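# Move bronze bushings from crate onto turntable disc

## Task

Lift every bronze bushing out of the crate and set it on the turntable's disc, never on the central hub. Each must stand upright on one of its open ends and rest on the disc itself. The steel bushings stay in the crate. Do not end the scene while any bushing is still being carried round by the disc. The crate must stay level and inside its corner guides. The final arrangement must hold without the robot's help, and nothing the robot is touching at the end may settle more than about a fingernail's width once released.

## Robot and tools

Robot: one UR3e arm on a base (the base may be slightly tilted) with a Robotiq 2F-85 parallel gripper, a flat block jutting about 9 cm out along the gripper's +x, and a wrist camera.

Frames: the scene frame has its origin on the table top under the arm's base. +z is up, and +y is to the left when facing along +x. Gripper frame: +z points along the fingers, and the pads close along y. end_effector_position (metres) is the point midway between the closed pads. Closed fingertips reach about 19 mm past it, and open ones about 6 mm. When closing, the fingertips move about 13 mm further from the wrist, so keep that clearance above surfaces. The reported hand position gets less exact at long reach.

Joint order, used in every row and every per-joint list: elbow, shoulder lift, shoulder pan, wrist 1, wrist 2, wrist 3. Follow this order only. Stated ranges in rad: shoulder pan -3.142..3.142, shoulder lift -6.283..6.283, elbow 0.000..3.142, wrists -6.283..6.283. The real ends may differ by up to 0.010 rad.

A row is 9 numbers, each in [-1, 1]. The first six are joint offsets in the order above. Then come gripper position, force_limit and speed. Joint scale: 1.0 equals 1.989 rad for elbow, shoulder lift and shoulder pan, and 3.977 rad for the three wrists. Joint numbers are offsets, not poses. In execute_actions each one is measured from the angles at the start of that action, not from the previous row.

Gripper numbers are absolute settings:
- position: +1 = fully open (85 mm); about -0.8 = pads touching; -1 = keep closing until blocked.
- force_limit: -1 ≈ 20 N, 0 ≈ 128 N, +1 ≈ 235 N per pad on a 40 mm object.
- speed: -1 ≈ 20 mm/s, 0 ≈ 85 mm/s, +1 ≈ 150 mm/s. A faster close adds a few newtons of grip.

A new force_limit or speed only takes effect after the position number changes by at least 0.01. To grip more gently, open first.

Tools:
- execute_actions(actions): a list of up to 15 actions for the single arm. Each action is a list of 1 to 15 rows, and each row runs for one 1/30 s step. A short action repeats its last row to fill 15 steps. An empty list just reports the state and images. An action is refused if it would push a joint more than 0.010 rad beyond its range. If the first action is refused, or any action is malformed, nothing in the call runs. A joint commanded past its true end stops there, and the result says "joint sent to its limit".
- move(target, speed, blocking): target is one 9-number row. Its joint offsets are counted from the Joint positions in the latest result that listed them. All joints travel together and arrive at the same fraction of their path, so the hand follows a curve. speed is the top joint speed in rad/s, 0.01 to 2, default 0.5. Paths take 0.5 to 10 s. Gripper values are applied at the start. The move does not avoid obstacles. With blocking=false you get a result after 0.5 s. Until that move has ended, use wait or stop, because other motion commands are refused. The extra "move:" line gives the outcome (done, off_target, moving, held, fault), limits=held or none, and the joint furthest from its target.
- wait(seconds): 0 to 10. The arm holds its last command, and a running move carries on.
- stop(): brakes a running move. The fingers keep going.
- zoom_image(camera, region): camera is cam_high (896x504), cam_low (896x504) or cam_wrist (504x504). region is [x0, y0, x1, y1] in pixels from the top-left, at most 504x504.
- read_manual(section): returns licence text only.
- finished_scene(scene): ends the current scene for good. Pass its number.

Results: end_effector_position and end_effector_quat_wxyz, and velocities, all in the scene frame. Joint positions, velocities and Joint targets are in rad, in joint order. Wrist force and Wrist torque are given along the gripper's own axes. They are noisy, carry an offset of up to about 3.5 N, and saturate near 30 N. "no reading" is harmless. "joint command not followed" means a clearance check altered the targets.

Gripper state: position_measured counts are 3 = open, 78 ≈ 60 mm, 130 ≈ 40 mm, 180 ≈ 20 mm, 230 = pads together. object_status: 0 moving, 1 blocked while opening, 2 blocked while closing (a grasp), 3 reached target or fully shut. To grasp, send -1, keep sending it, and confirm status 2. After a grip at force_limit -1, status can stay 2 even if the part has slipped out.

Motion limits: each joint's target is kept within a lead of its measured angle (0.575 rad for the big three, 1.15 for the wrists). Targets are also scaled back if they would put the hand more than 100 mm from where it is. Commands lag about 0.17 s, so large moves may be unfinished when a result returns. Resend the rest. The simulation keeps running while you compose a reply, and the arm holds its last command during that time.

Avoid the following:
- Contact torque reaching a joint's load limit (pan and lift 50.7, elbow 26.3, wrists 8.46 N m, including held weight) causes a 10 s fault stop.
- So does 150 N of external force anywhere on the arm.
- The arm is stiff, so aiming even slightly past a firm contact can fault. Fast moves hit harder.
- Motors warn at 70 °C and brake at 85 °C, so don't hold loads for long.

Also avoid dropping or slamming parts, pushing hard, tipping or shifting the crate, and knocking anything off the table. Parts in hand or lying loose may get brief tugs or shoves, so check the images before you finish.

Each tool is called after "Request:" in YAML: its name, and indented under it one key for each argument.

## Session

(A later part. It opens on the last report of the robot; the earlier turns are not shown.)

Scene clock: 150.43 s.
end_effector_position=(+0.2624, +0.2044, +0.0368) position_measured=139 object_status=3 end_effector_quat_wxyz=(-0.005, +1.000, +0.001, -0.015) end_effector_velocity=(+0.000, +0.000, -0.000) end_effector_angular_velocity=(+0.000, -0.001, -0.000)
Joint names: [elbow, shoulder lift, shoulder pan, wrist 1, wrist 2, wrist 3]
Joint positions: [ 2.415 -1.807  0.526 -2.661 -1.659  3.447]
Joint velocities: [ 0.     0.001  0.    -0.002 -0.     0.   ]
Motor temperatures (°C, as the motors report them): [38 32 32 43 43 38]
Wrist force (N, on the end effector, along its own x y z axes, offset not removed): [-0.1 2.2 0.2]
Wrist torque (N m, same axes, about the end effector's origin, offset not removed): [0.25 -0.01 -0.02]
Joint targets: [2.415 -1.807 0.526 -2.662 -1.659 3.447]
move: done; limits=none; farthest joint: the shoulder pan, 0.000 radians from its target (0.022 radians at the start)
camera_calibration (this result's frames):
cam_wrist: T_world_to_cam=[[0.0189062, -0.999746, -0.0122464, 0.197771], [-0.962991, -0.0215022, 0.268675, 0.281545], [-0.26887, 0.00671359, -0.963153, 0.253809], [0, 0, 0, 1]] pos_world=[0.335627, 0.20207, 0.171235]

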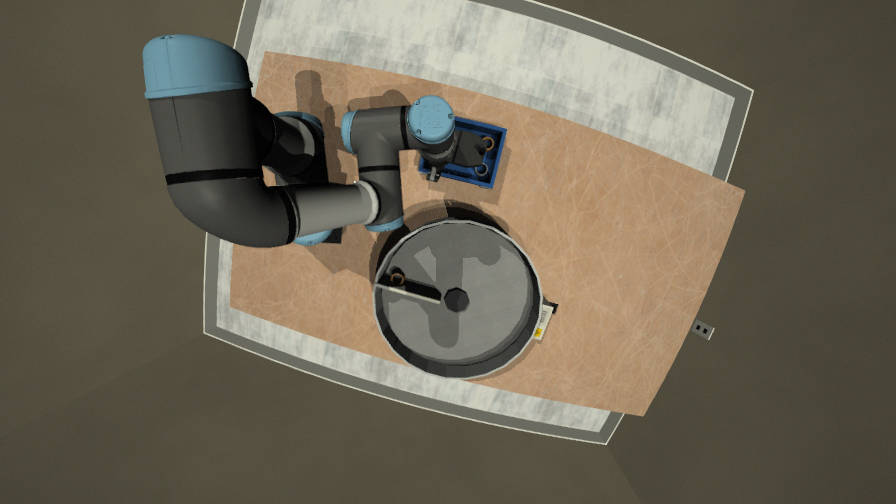

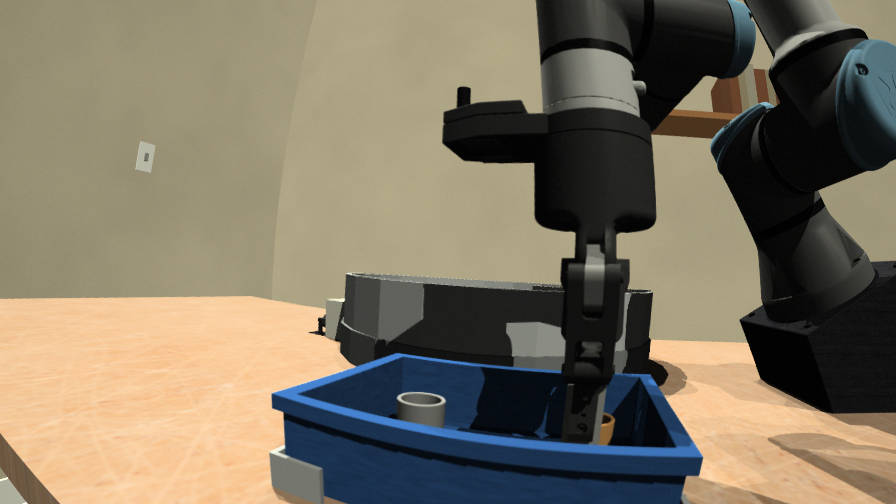

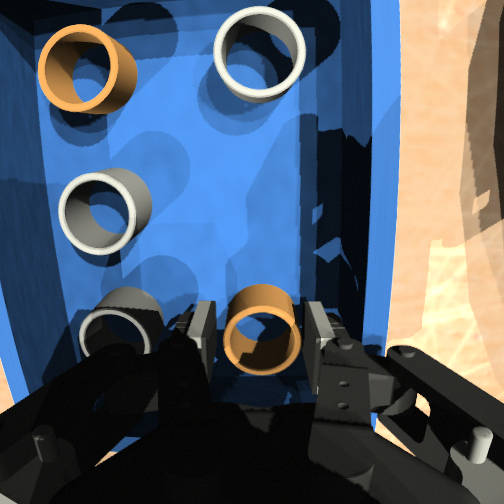

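Request:
execute_actions:
  actions:
    - [[0,0,0,0,0,0,-1,-0.5,0]]
    - [[0,0,0,0,0,0,-1,-0.5,0]]

Request:
move:
  target: [-0.048,-0.1,0.011,0.074,0,0,-1,-0.5,0]

Request:
move:
  target: [-0.176,-0.075,-0.021,0.124,0.009,0,-1,-0.5,0]
  speed: 0.8

Request:
move:
  target: [-0.129,0.022,-0.654,0.12,0.125,-0.018,-1,-0.5,0]
  speed: 1

Request:
move:
  target: [0.143,0.089,0.089,-0.135,-0.013,0,-1,-0.5,0]
  speed: 0.25

Scene clock: 155.40 s.
end_effector_position=(+0.2624, +0.2044, +0.0368) position_measured=155 object_status=2 end_effector_quat_wxyz=(-0.005, +1.000, +0.001, -0.015) end_effector_velocity=(-0.000, +0.001, +0.000) end_effector_angular_velocity=(+0.002, -0.001, +0.002)
Joint names: [elbow, shoulder lift, shoulder pan, wrist 1, wrist 2, wrist 3]
Joint positions: [ 2.415 -1.807  0.526 -2.661 -1.659  3.447]
Joint velocities: [-0.    -0.001  0.002  0.     0.     0.   ]
Motor temperatures (°C, as the motors report them): [38 32 32 43 43 38]
Wrist force (N, on the end effector, along its own x y z axes, offset not removed): [-4.1 4.9 -19.5]
Wrist torque (N m, same axes, about the end effector's origin, offset not removed): [0.23 -0.37 0.02]
Joint targets: [2.415 -1.807 0.526 -2.661 -1.659 3.447]
camera_calibration (this result's frames):
cam_wrist: T_world_to_cam=[[0.0188873, -0.999746, -0.0122571, 0.197776], [-0.963001, -0.0214867, 0.268638, 0.281556], [-0.268833, 0.00672976, -0.963163, 0.253796], [0, 0, 0, 1]] pos_world=[0.335632, 0.202067, 0.171234]

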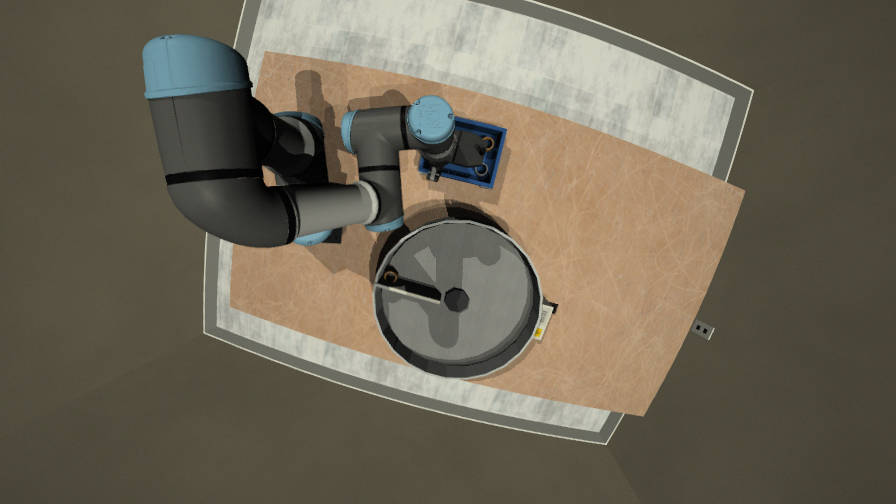

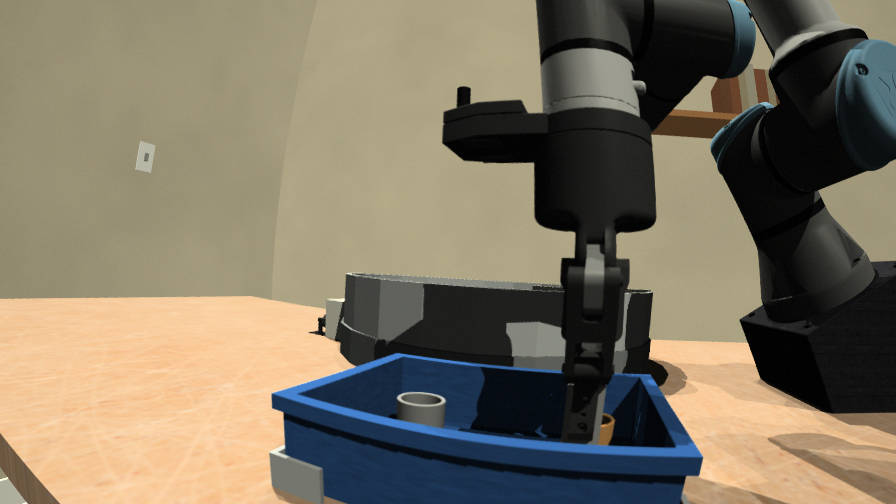

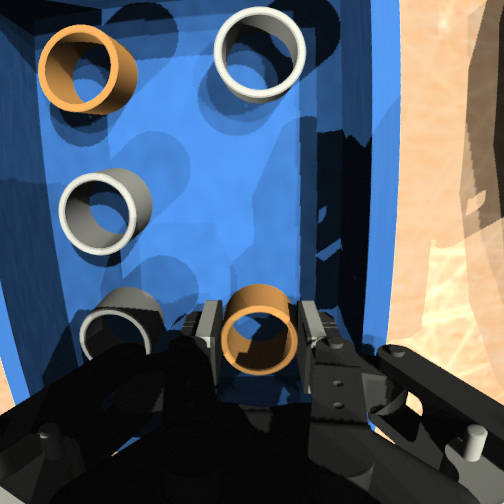

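Scene clock: 156.63 s.
end_effector_position=(+0.2636, +0.2065, +0.0821) position_measured=155 object_status=2 end_effector_quat_wxyz=(-0.010, +1.000, +0.010, -0.016) end_effector_velocity=(+0.000, +0.000, +0.001) end_effector_angular_velocity=(+0.001, -0.001, +0.001)
Joint names: [elbow, shoulder lift, shoulder pan, wrist 1, wrist 2, wrist 3]
Joint positions: [ 2.32  -2.006  0.548 -2.367 -1.659  3.447]
Joint velocities: [-0.001 -0.002  0.002  0.002 -0.    -0.   ]
Motor temperatures (°C, as the motors report them): [38 32 32 43 43 38]
Wrist force (N, on the end effector, along its own x y z axes, offset not removed): [0.7 1.2 0.8]
Wrist torque (N m, same axes, about the end effector's origin, offset not removed): [0.16 -0.11 0.02]
Joint targets: [2.320 -2.006 0.548 -2.367 -1.659 3.447]
move: done; limits=none; farthest joint: the wrist 1, 0.001 radians from its target (0.295 radians at the start)
camera_calibration (this result's frames):
cam_wrist: T_world_to_cam=[[0.0378291, -0.999018, -0.0230608, 0.196145], [-0.962057, -0.0426504, 0.269496, 0.274702], [-0.270215, 0.011991, -0.962725, 0.296957], [0, 0, 0, 1]] pos_world=[0.337101, 0.204108, 0.21638]

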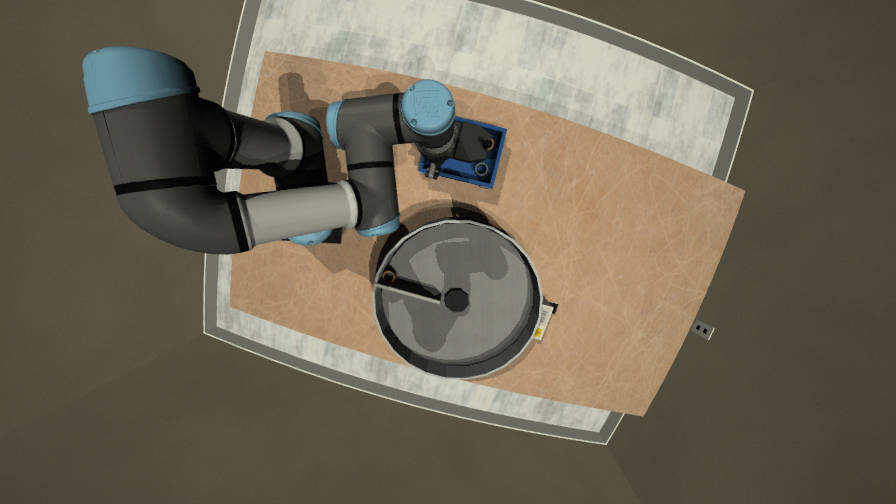

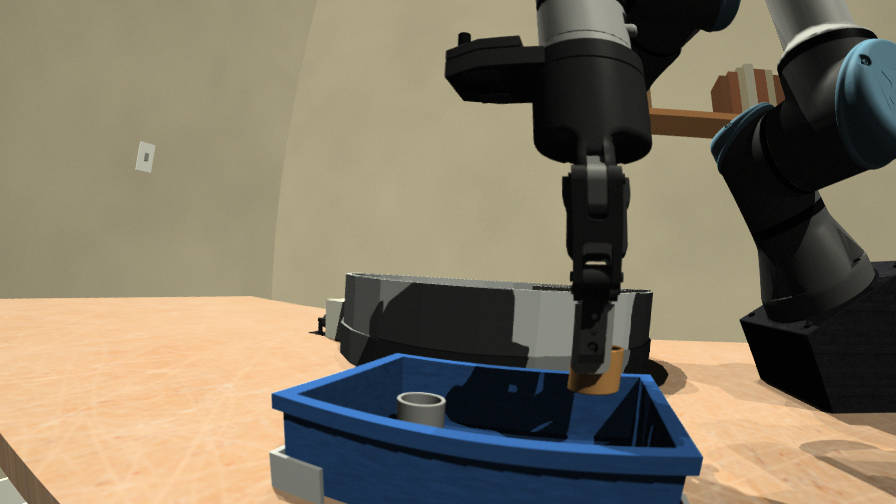

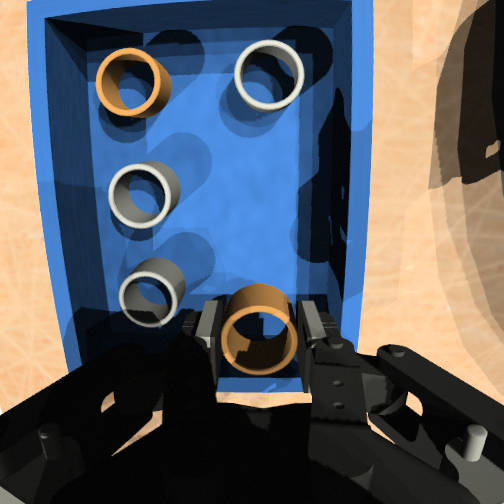

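Scene clock: 158.00 s.
end_effector_position=(+0.2925, +0.2032, +0.1673) position_measured=155 object_status=2 end_effector_quat_wxyz=(-0.018, +1.000, -0.009, -0.017) end_effector_velocity=(+0.000, -0.000, +0.001) end_effector_angular_velocity=(+0.000, -0.001, -0.000)
Joint names: [elbow, shoulder lift, shoulder pan, wrist 1, wrist 2, wrist 3]
Joint positions: [ 1.97  -2.155  0.506 -1.874 -1.623  3.447]
Joint velocities: [-0.003 -0.    -0.     0.002  0.    -0.   ]
Motor temperatures (°C, as the motors report them): [38 32 32 43 43 38]
Wrist force (N, on the end effector, along its own x y z axes, offset not removed): [1.1 1.9 0.6]
Wrist torque (N m, same axes, about the end effector's origin, offset not removed): [0.25 -0.21 0.02]
Joint targets: [1.970 -2.155 0.506 -1.874 -1.623 3.447]
move: done; limits=none; farthest joint: the wrist 1, 0.001 radians from its target (0.494 radians at the start)
camera_calibration (this result's frames):
cam_wrist: T_world_to_cam=[[0.0000597161, -0.999263, -0.0383949, 0.207398], [-0.962304, -0.0104999, 0.271774, 0.272492], [-0.271976, 0.0369314, -0.961595, 0.382021], [0, 0, 0, 1]] pos_world=[0.366108, 0.195997, 0.301257]

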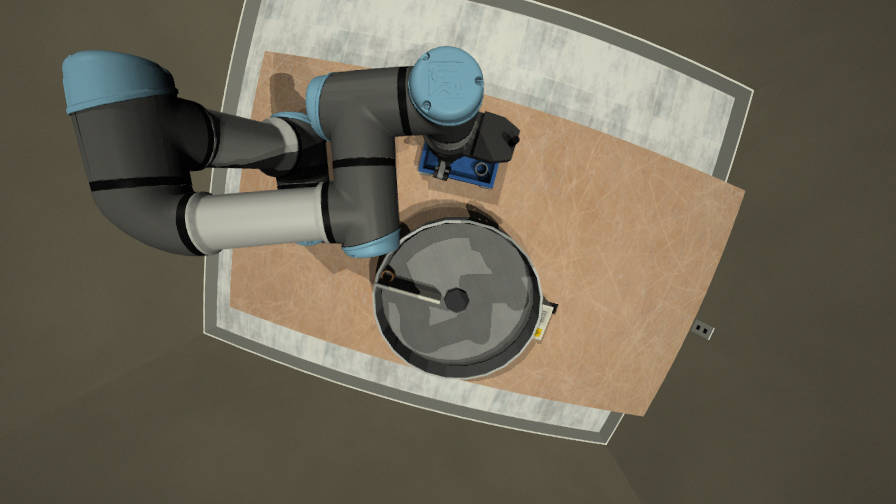

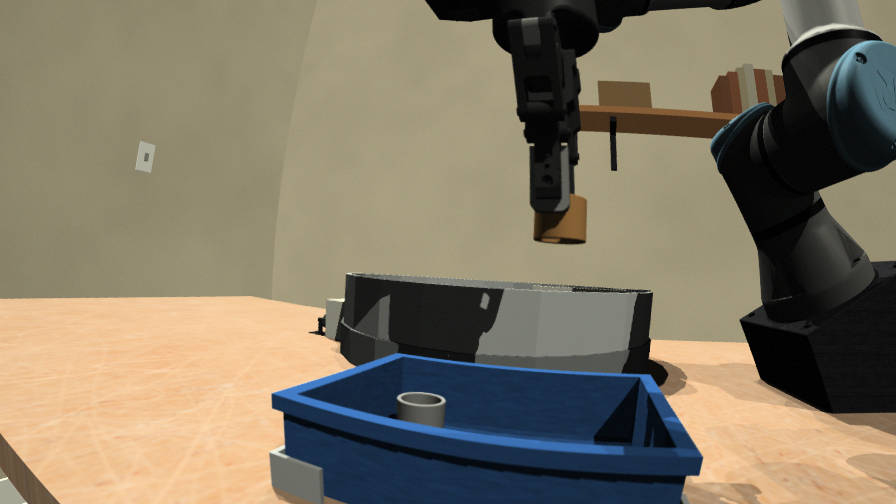

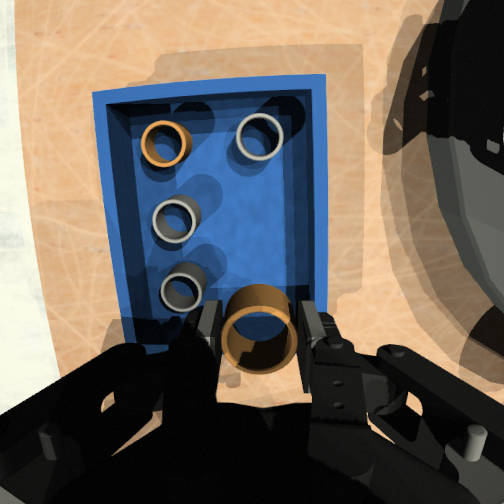

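Scene clock: 160.10 s.
end_effector_position=(+0.3909, -0.0305, +0.1593) position_measured=155 object_status=2 end_effector_quat_wxyz=(+0.003, +0.832, -0.554, -0.014) end_effector_velocity=(-0.000, -0.001, +0.000) end_effector_angular_velocity=(-0.001, -0.000, -0.003)
Joint names: [elbow, shoulder lift, shoulder pan, wrist 1, wrist 2, wrist 3]
Joint positions: [ 1.713 -2.111 -0.794 -1.397 -1.126  3.375]
Joint velocities: [-0.     0.    -0.003  0.001  0.001 -0.   ]
Motor temperatures (°C, as the motors report them): [38 32 32 43 43 38]
Wrist force (N, on the end effector, along its own x y z axes, offset not removed): [0.6 0.8 0.6]
Wrist torque (N m, same axes, about the end effector's origin, offset not removed): [0.07 -0.09 -0.01]
Joint targets: [1.713 -2.111 -0.794 -1.397 -1.126 3.375]
move: done; limits=none; farthest joint: the shoulder pan, 0.001 radians from its target (1.301 radians at the start)
camera_calibration (this result's frames):
cam_wrist: T_world_to_cam=[[-0.915488, -0.40195, 0.0178073, 0.340689], [-0.383996, 0.886096, 0.25958, 0.170178], [-0.120117, 0.230804, -0.965558, 0.356967], [0, 0, 0, 1]] pos_world=[0.420122, -0.0962439, 0.294431]

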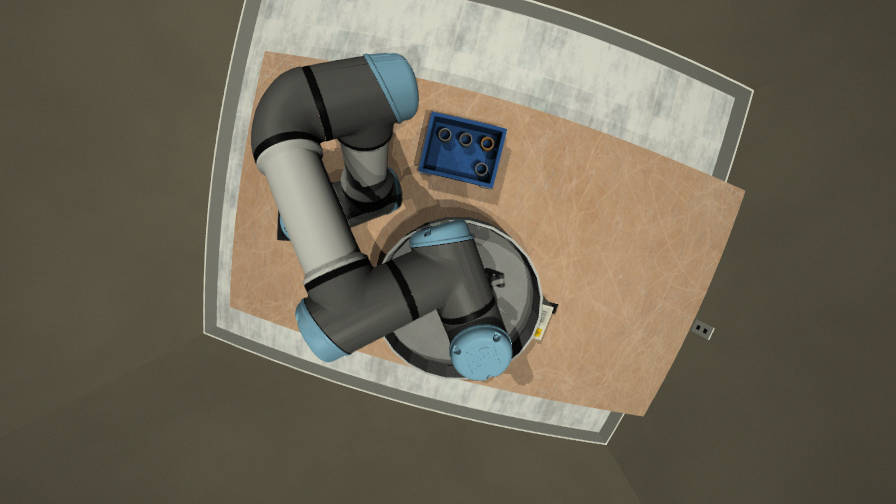

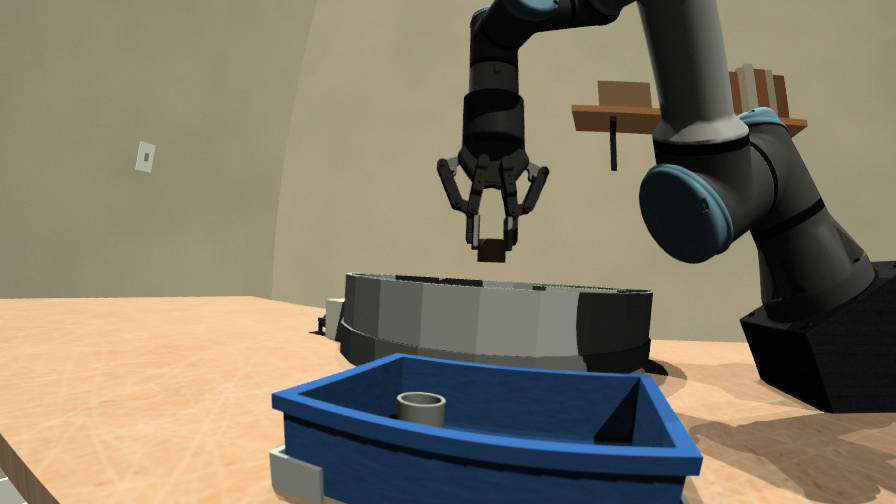

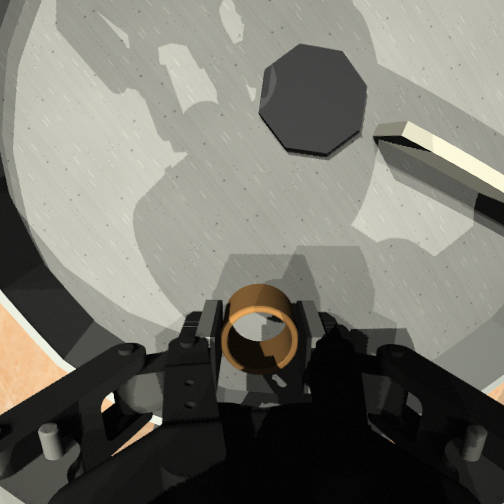

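Scene clock: 162.80 s.
end_effector_position=(+0.3927, -0.0396, +0.0763) position_measured=155 object_status=2 end_effector_quat_wxyz=(+0.004, +0.880, -0.474, -0.016) end_effector_velocity=(-0.000, -0.000, -0.000) end_effector_angular_velocity=(+0.000, +0.000, +0.001)
Joint names: [elbow, shoulder lift, shoulder pan, wrist 1, wrist 2, wrist 3]
Joint positions: [ 1.998 -1.934 -0.617 -1.934 -1.178  3.375]
Joint velocities: [ 0.001  0.001  0.001 -0.002 -0.    -0.   ]
Motor temperatures (°C, as the motors report them): [38 32 32 43 43 38]
Wrist force (N, on the end effector, along its own x y z axes, offset not removed): [-2.0 5.6 -30.0]
Wrist torque (N m, same axes, about the end effector's origin, offset not removed): [0.71 -0.39 0.00]
Joint targets: [1.998 -1.934 -0.617 -1.934 -1.178 3.375]
move: done; limits=none; farthest joint: the shoulder pan, 0.000 radians from its target (0.177 radians at the start)
camera_calibration (this result's frames):
cam_wrist: T_world_to_cam=[[-0.824825, -0.56506, 0.019241, 0.297953], [-0.541143, 0.798857, 0.262661, 0.258471], [-0.16379, 0.206238, -0.964696, 0.295264], [0, 0, 0, 1]] pos_world=[0.43399, -0.0990146, 0.211217]

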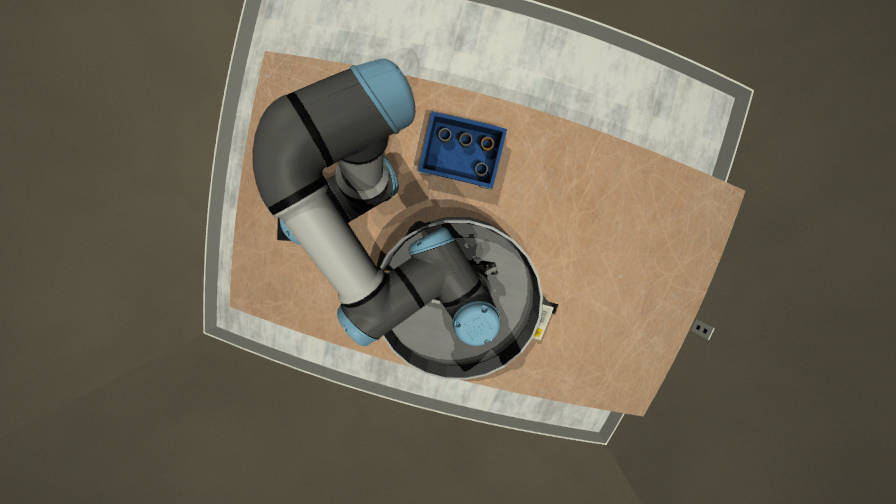

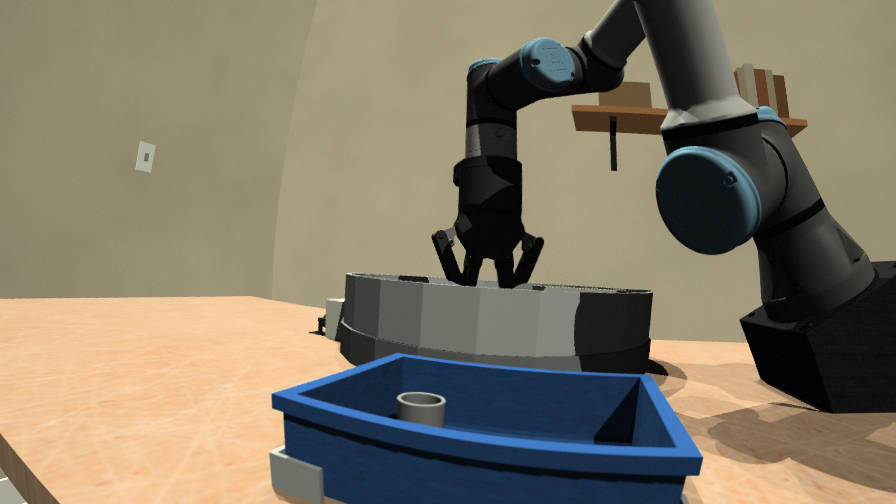

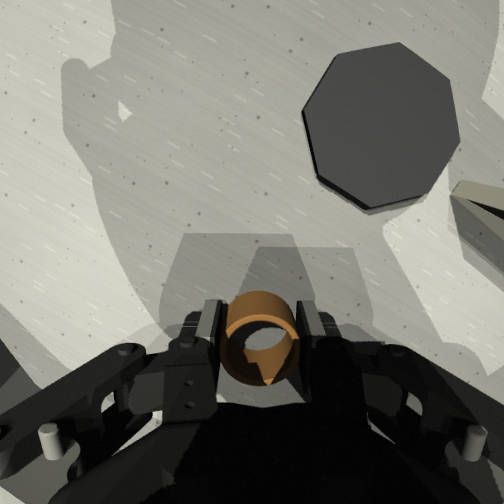

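Request:
execute_actions:
  actions:
    - [[-0.002,-0.003,-0.001,0.003,0,0,0.1,-0.5,0]]
    - [[0,0,0,0,0,0,0.1,-0.5,0]]

Request:
move:
  target: [-0.141,-0.087,-0.088,0.133,0.012,0,0.1,-0.5,0]
  speed: 0.6

Request:
move:
  target: [-0.079,0.211,0.7335,-0.129,-0.145,0.038,-0.08,-0.5,0]
  speed: 1

Request:
move:
  target: [0.0995,0.0623,-0.02,-0.081,0.0025,0,-0.08,-0.5,0]

Scene clock: 178.90 s.
end_effector_position=(+0.3923, -0.0390, +0.0780) position_measured=117 object_status=3 end_effector_quat_wxyz=(+0.004, +0.880, -0.475, -0.016) end_effector_velocity=(-0.000, -0.000, -0.000) end_effector_angular_velocity=(+0.000, +0.000, -0.000)
Joint names: [elbow, shoulder lift, shoulder pan, wrist 1, wrist 2, wrist 3]
Joint positions: [ 1.994 -1.94  -0.619 -1.922 -1.178  3.375]
Joint velocities: [ 0.  0. -0.  0. -0. -0.]
Motor temperatures (°C, as the motors report them): [38 32 32 43 43 38]
Wrist force (N, on the end effector, along its own x y z axes, offset not removed): [0.6 1.8 0.3]
Wrist torque (N m, same axes, about the end effector's origin, offset not removed): [0.24 -0.12 0.01]
Joint targets: [1.994 -1.940 -0.619 -1.922 -1.178 3.375]
camera_calibration (this result's frames):
cam_wrist: T_world_to_cam=[[-0.82623, -0.562972, 0.0201377, 0.298441], [-0.538778, 0.80015, 0.263588, 0.256401], [-0.164506, 0.206935, -0.964425, 0.296964], [0, 0, 0, 1]] pos_world=[0.433577, -0.0985972, 0.212806]

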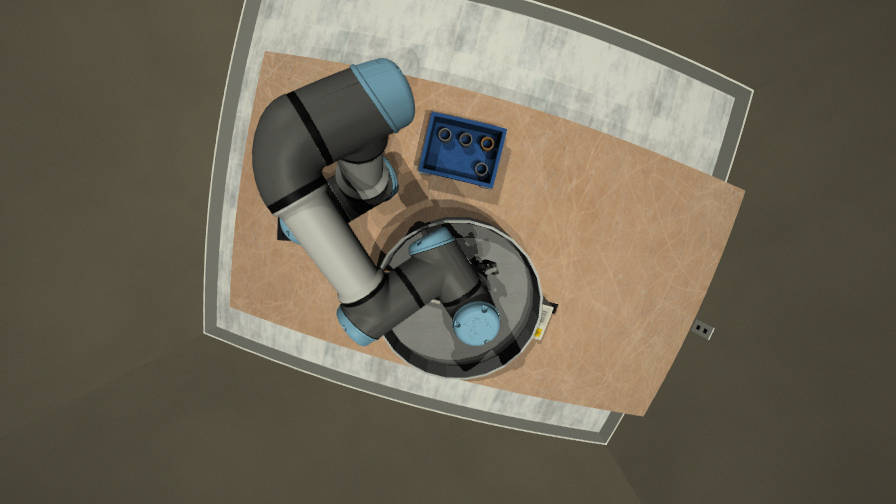

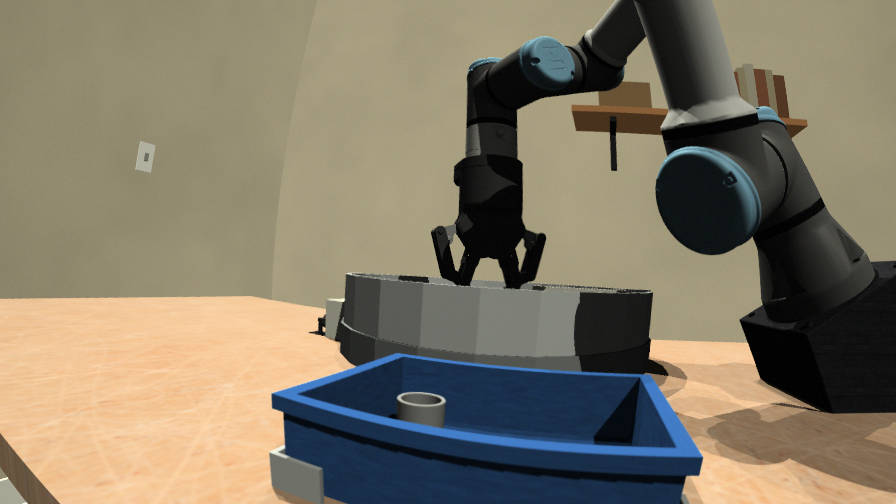

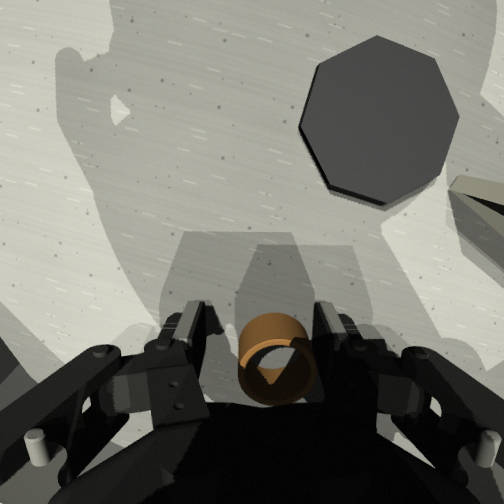

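Scene clock: 180.47 s.
end_effector_position=(+0.3895, -0.0303, +0.1594) position_measured=117 object_status=3 end_effector_quat_wxyz=(+0.004, +0.832, -0.555, -0.016) end_effector_velocity=(-0.000, +0.000, +0.000) end_effector_angular_velocity=(+0.000, +0.001, -0.001)
Joint names: [elbow, shoulder lift, shoulder pan, wrist 1, wrist 2, wrist 3]
Joint positions: [ 1.713 -2.113 -0.794 -1.393 -1.13   3.375]
Joint velocities: [-0.    -0.001 -0.001  0.003 -0.    -0.   ]
Motor temperatures (°C, as the motors report them): [38 32 32 43 43 38]
Wrist force (N, on the end effector, along its own x y z axes, offset not removed): [0.5 1.1 0.3]
Wrist torque (N m, same axes, about the end effector's origin, offset not removed): [0.17 -0.10 0.04]
Joint targets: [1.713 -2.113 -0.794 -1.393 -1.130 3.375]
move: done; limits=none; farthest joint: the shoulder pan, 0.000 radians from its target (0.175 radians at the start)
camera_calibration (this result's frames):
cam_wrist: T_world_to_cam=[[-0.915706, -0.401241, 0.0221058, 0.338922], [-0.382209, 0.886619, 0.260429, 0.168622], [-0.124094, 0.230027, -0.96524, 0.35833], [0, 0, 0, 1]] pos_world=[0.419268, -0.0959401, 0.294469]

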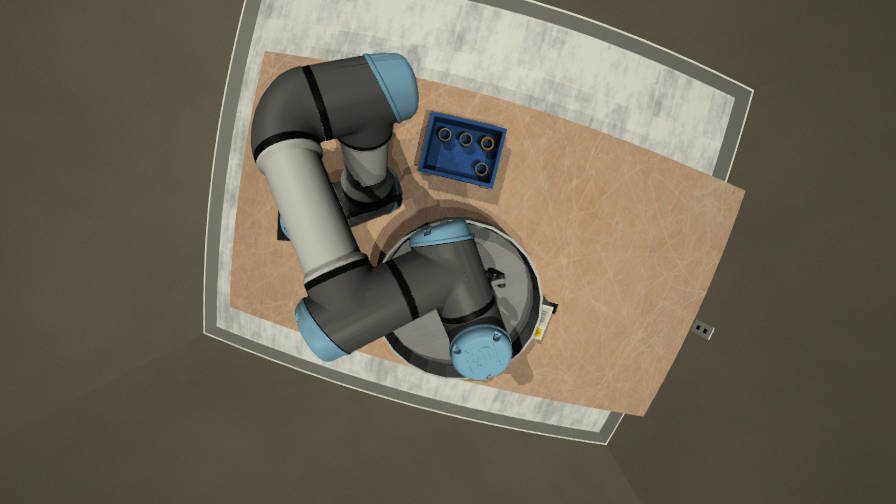

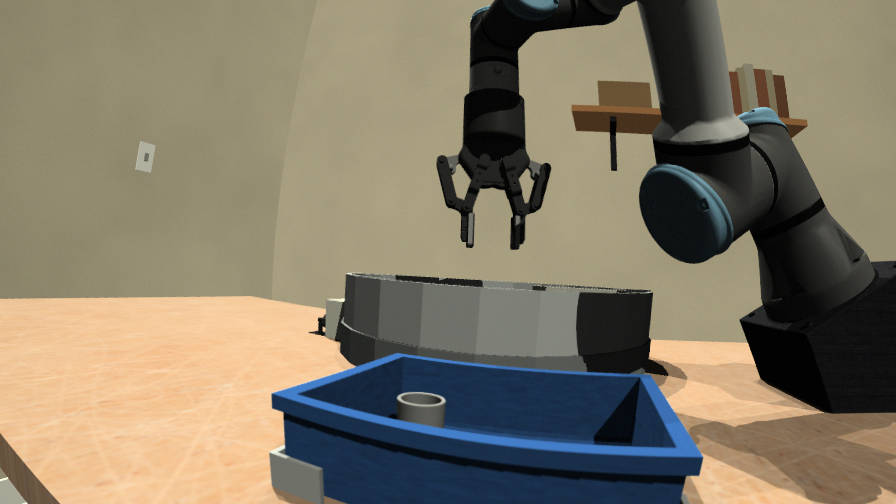

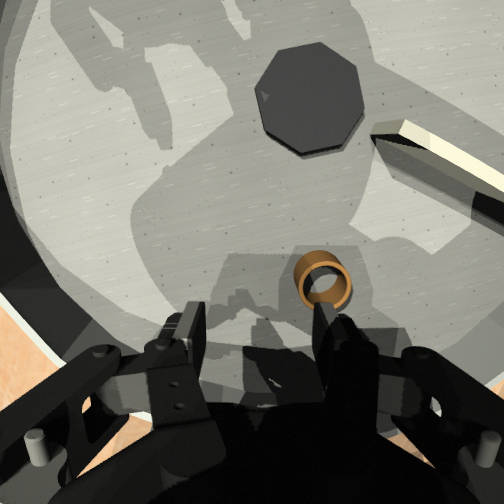

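Scene clock: 182.70 s.
end_effector_position=(+0.3636, +0.2634, +0.1543) position_measured=139 object_status=3 end_effector_quat_wxyz=(-0.013, +1.000, +0.022, -0.016) end_effector_velocity=(+0.000, +0.001, +0.000) end_effector_angular_velocity=(+0.001, -0.001, +0.002)
Joint names: [elbow, shoulder lift, shoulder pan, wrist 1, wrist 2, wrist 3]
Joint positions: [ 1.556 -1.694  0.664 -1.906 -1.707  3.526]
Joint velocities: [-0.001  0.001  0.002 -0.001 -0.001  0.   ]
Motor temperatures (°C, as the motors report them): [38 32 32 43 43 38]
Wrist force (N, on the end effector, along its own x y z axes, offset not removed): [1.0 1.2 0.1]
Wrist torque (N m, same axes, about the end effector's origin, offset not removed): [0.15 -0.20 0.02]
Joint targets: [1.556 -1.693 0.665 -1.906 -1.707 3.526]
move: done; limits=none; farthest joint: the elbow, 0.001 radians from its target (0.158 radians at the start)
camera_calibration (this result's frames):
cam_wrist: T_world_to_cam=[[0.0618511, -0.997639, -0.0298476, 0.242775], [-0.960732, -0.0676144, 0.269114, 0.359952], [-0.270496, 0.0120306, -0.962646, 0.392818], [0, 0, 0, 1]] pos_world=[0.437057, 0.261814, 0.288522]

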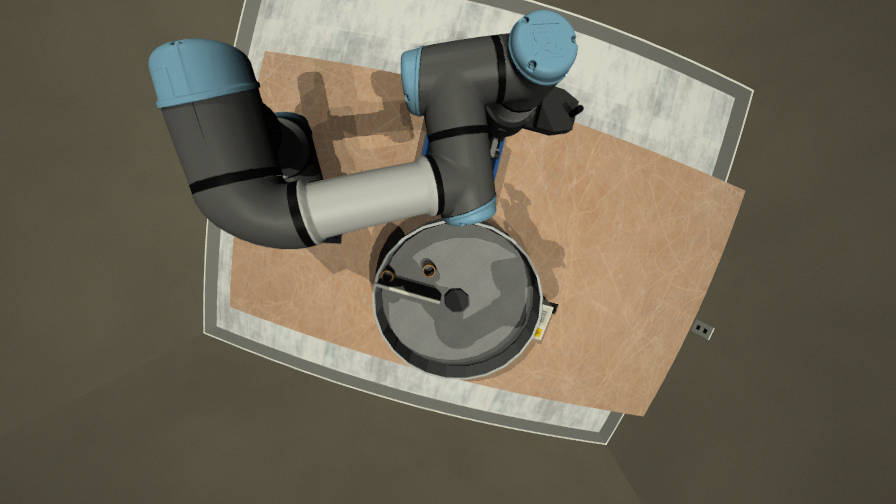

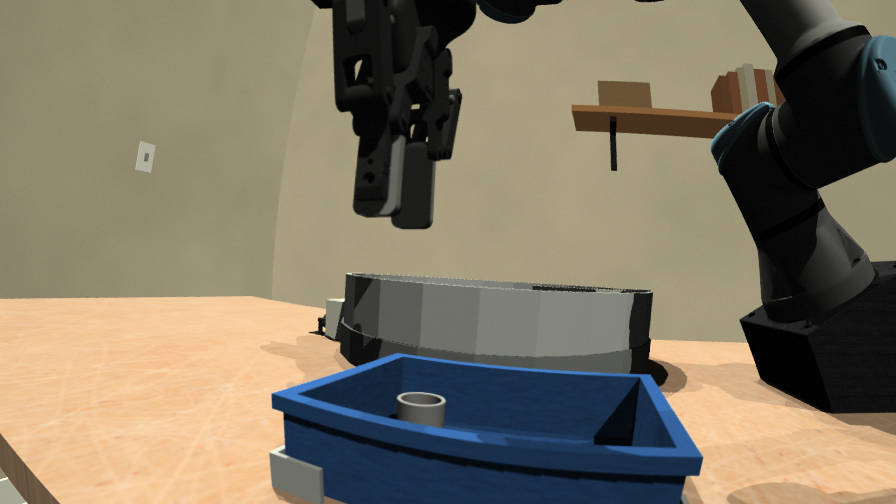

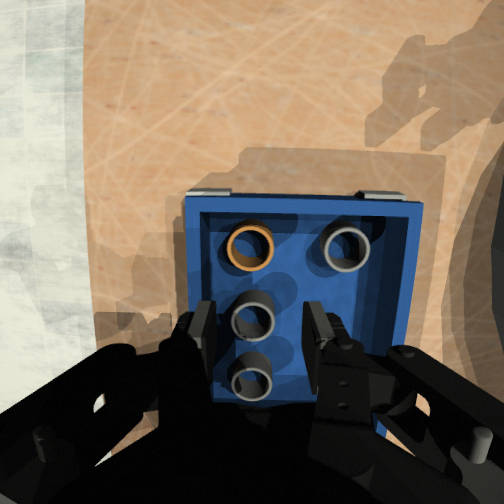

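Scene clock: 184.00 s.
end_effector_position=(+0.3610, +0.2616, +0.0791) position_measured=139 object_status=3 end_effector_quat_wxyz=(-0.008, +1.000, +0.005, -0.017) end_effector_velocity=(+0.001, -0.001, -0.001) end_effector_angular_velocity=(-0.000, -0.001, -0.002)
Joint names: [elbow, shoulder lift, shoulder pan, wrist 1, wrist 2, wrist 3]
Joint positions: [ 1.754 -1.57   0.625 -2.228 -1.697  3.526]
Joint velocities: [ 0.001  0.001 -0.002 -0.003  0.     0.   ]
Motor temperatures (°C, as the motors report them): [38 32 32 43 43 38]
Wrist force (N, on the end effector, along its own x y z axes, offset not removed): [1.1 0.8 0.0]
Wrist torque (N m, same axes, about the end effector's origin, offset not removed): [0.04 -0.23 0.02]
Joint targets: [1.754 -1.570 0.625 -2.229 -1.697 3.526]
move: done; limits=none; farthest joint: the shoulder pan, 0.000 radians from its target (0.040 radians at the start)
camera_calibration (this result's frames):
cam_wrist: T_world_to_cam=[[0.0270703, -0.999442, -0.0195885, 0.251124], [-0.962091, -0.0313685, 0.27092, 0.368518], [-0.271383, 0.011512, -0.962402, 0.320207], [0, 0, 0, 1]] pos_world=[0.434649, 0.258858, 0.213248]

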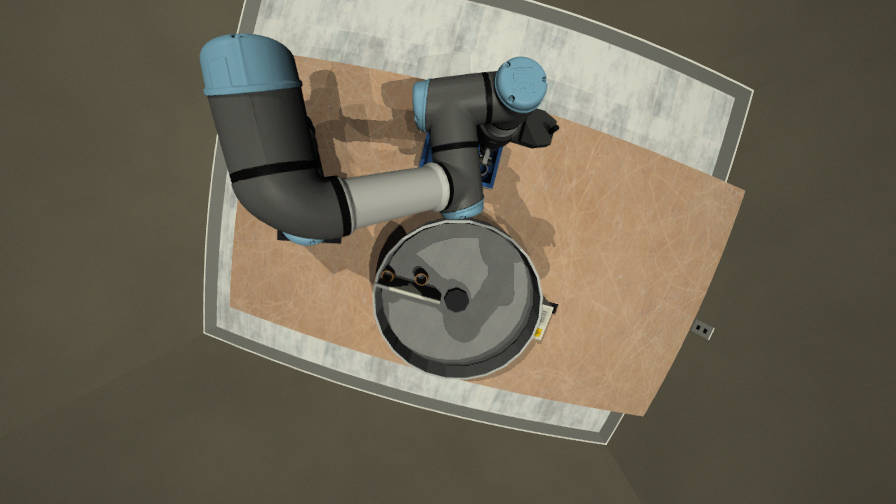

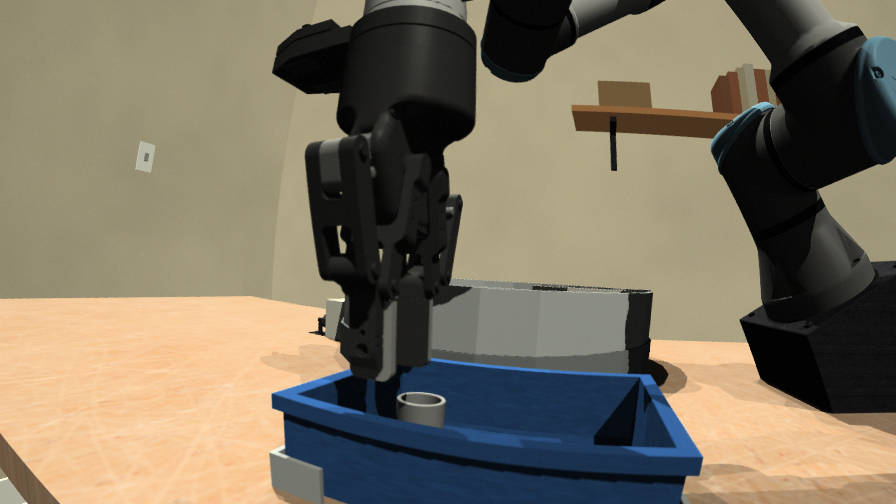

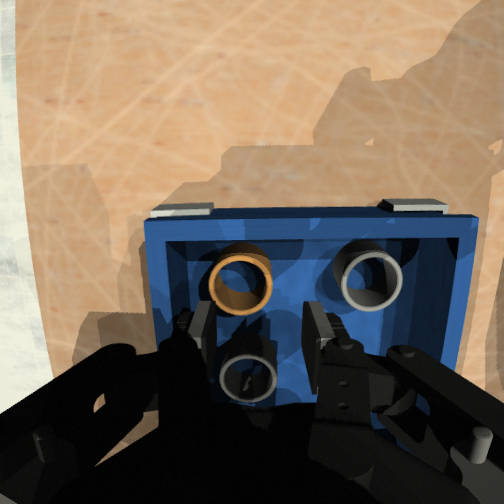

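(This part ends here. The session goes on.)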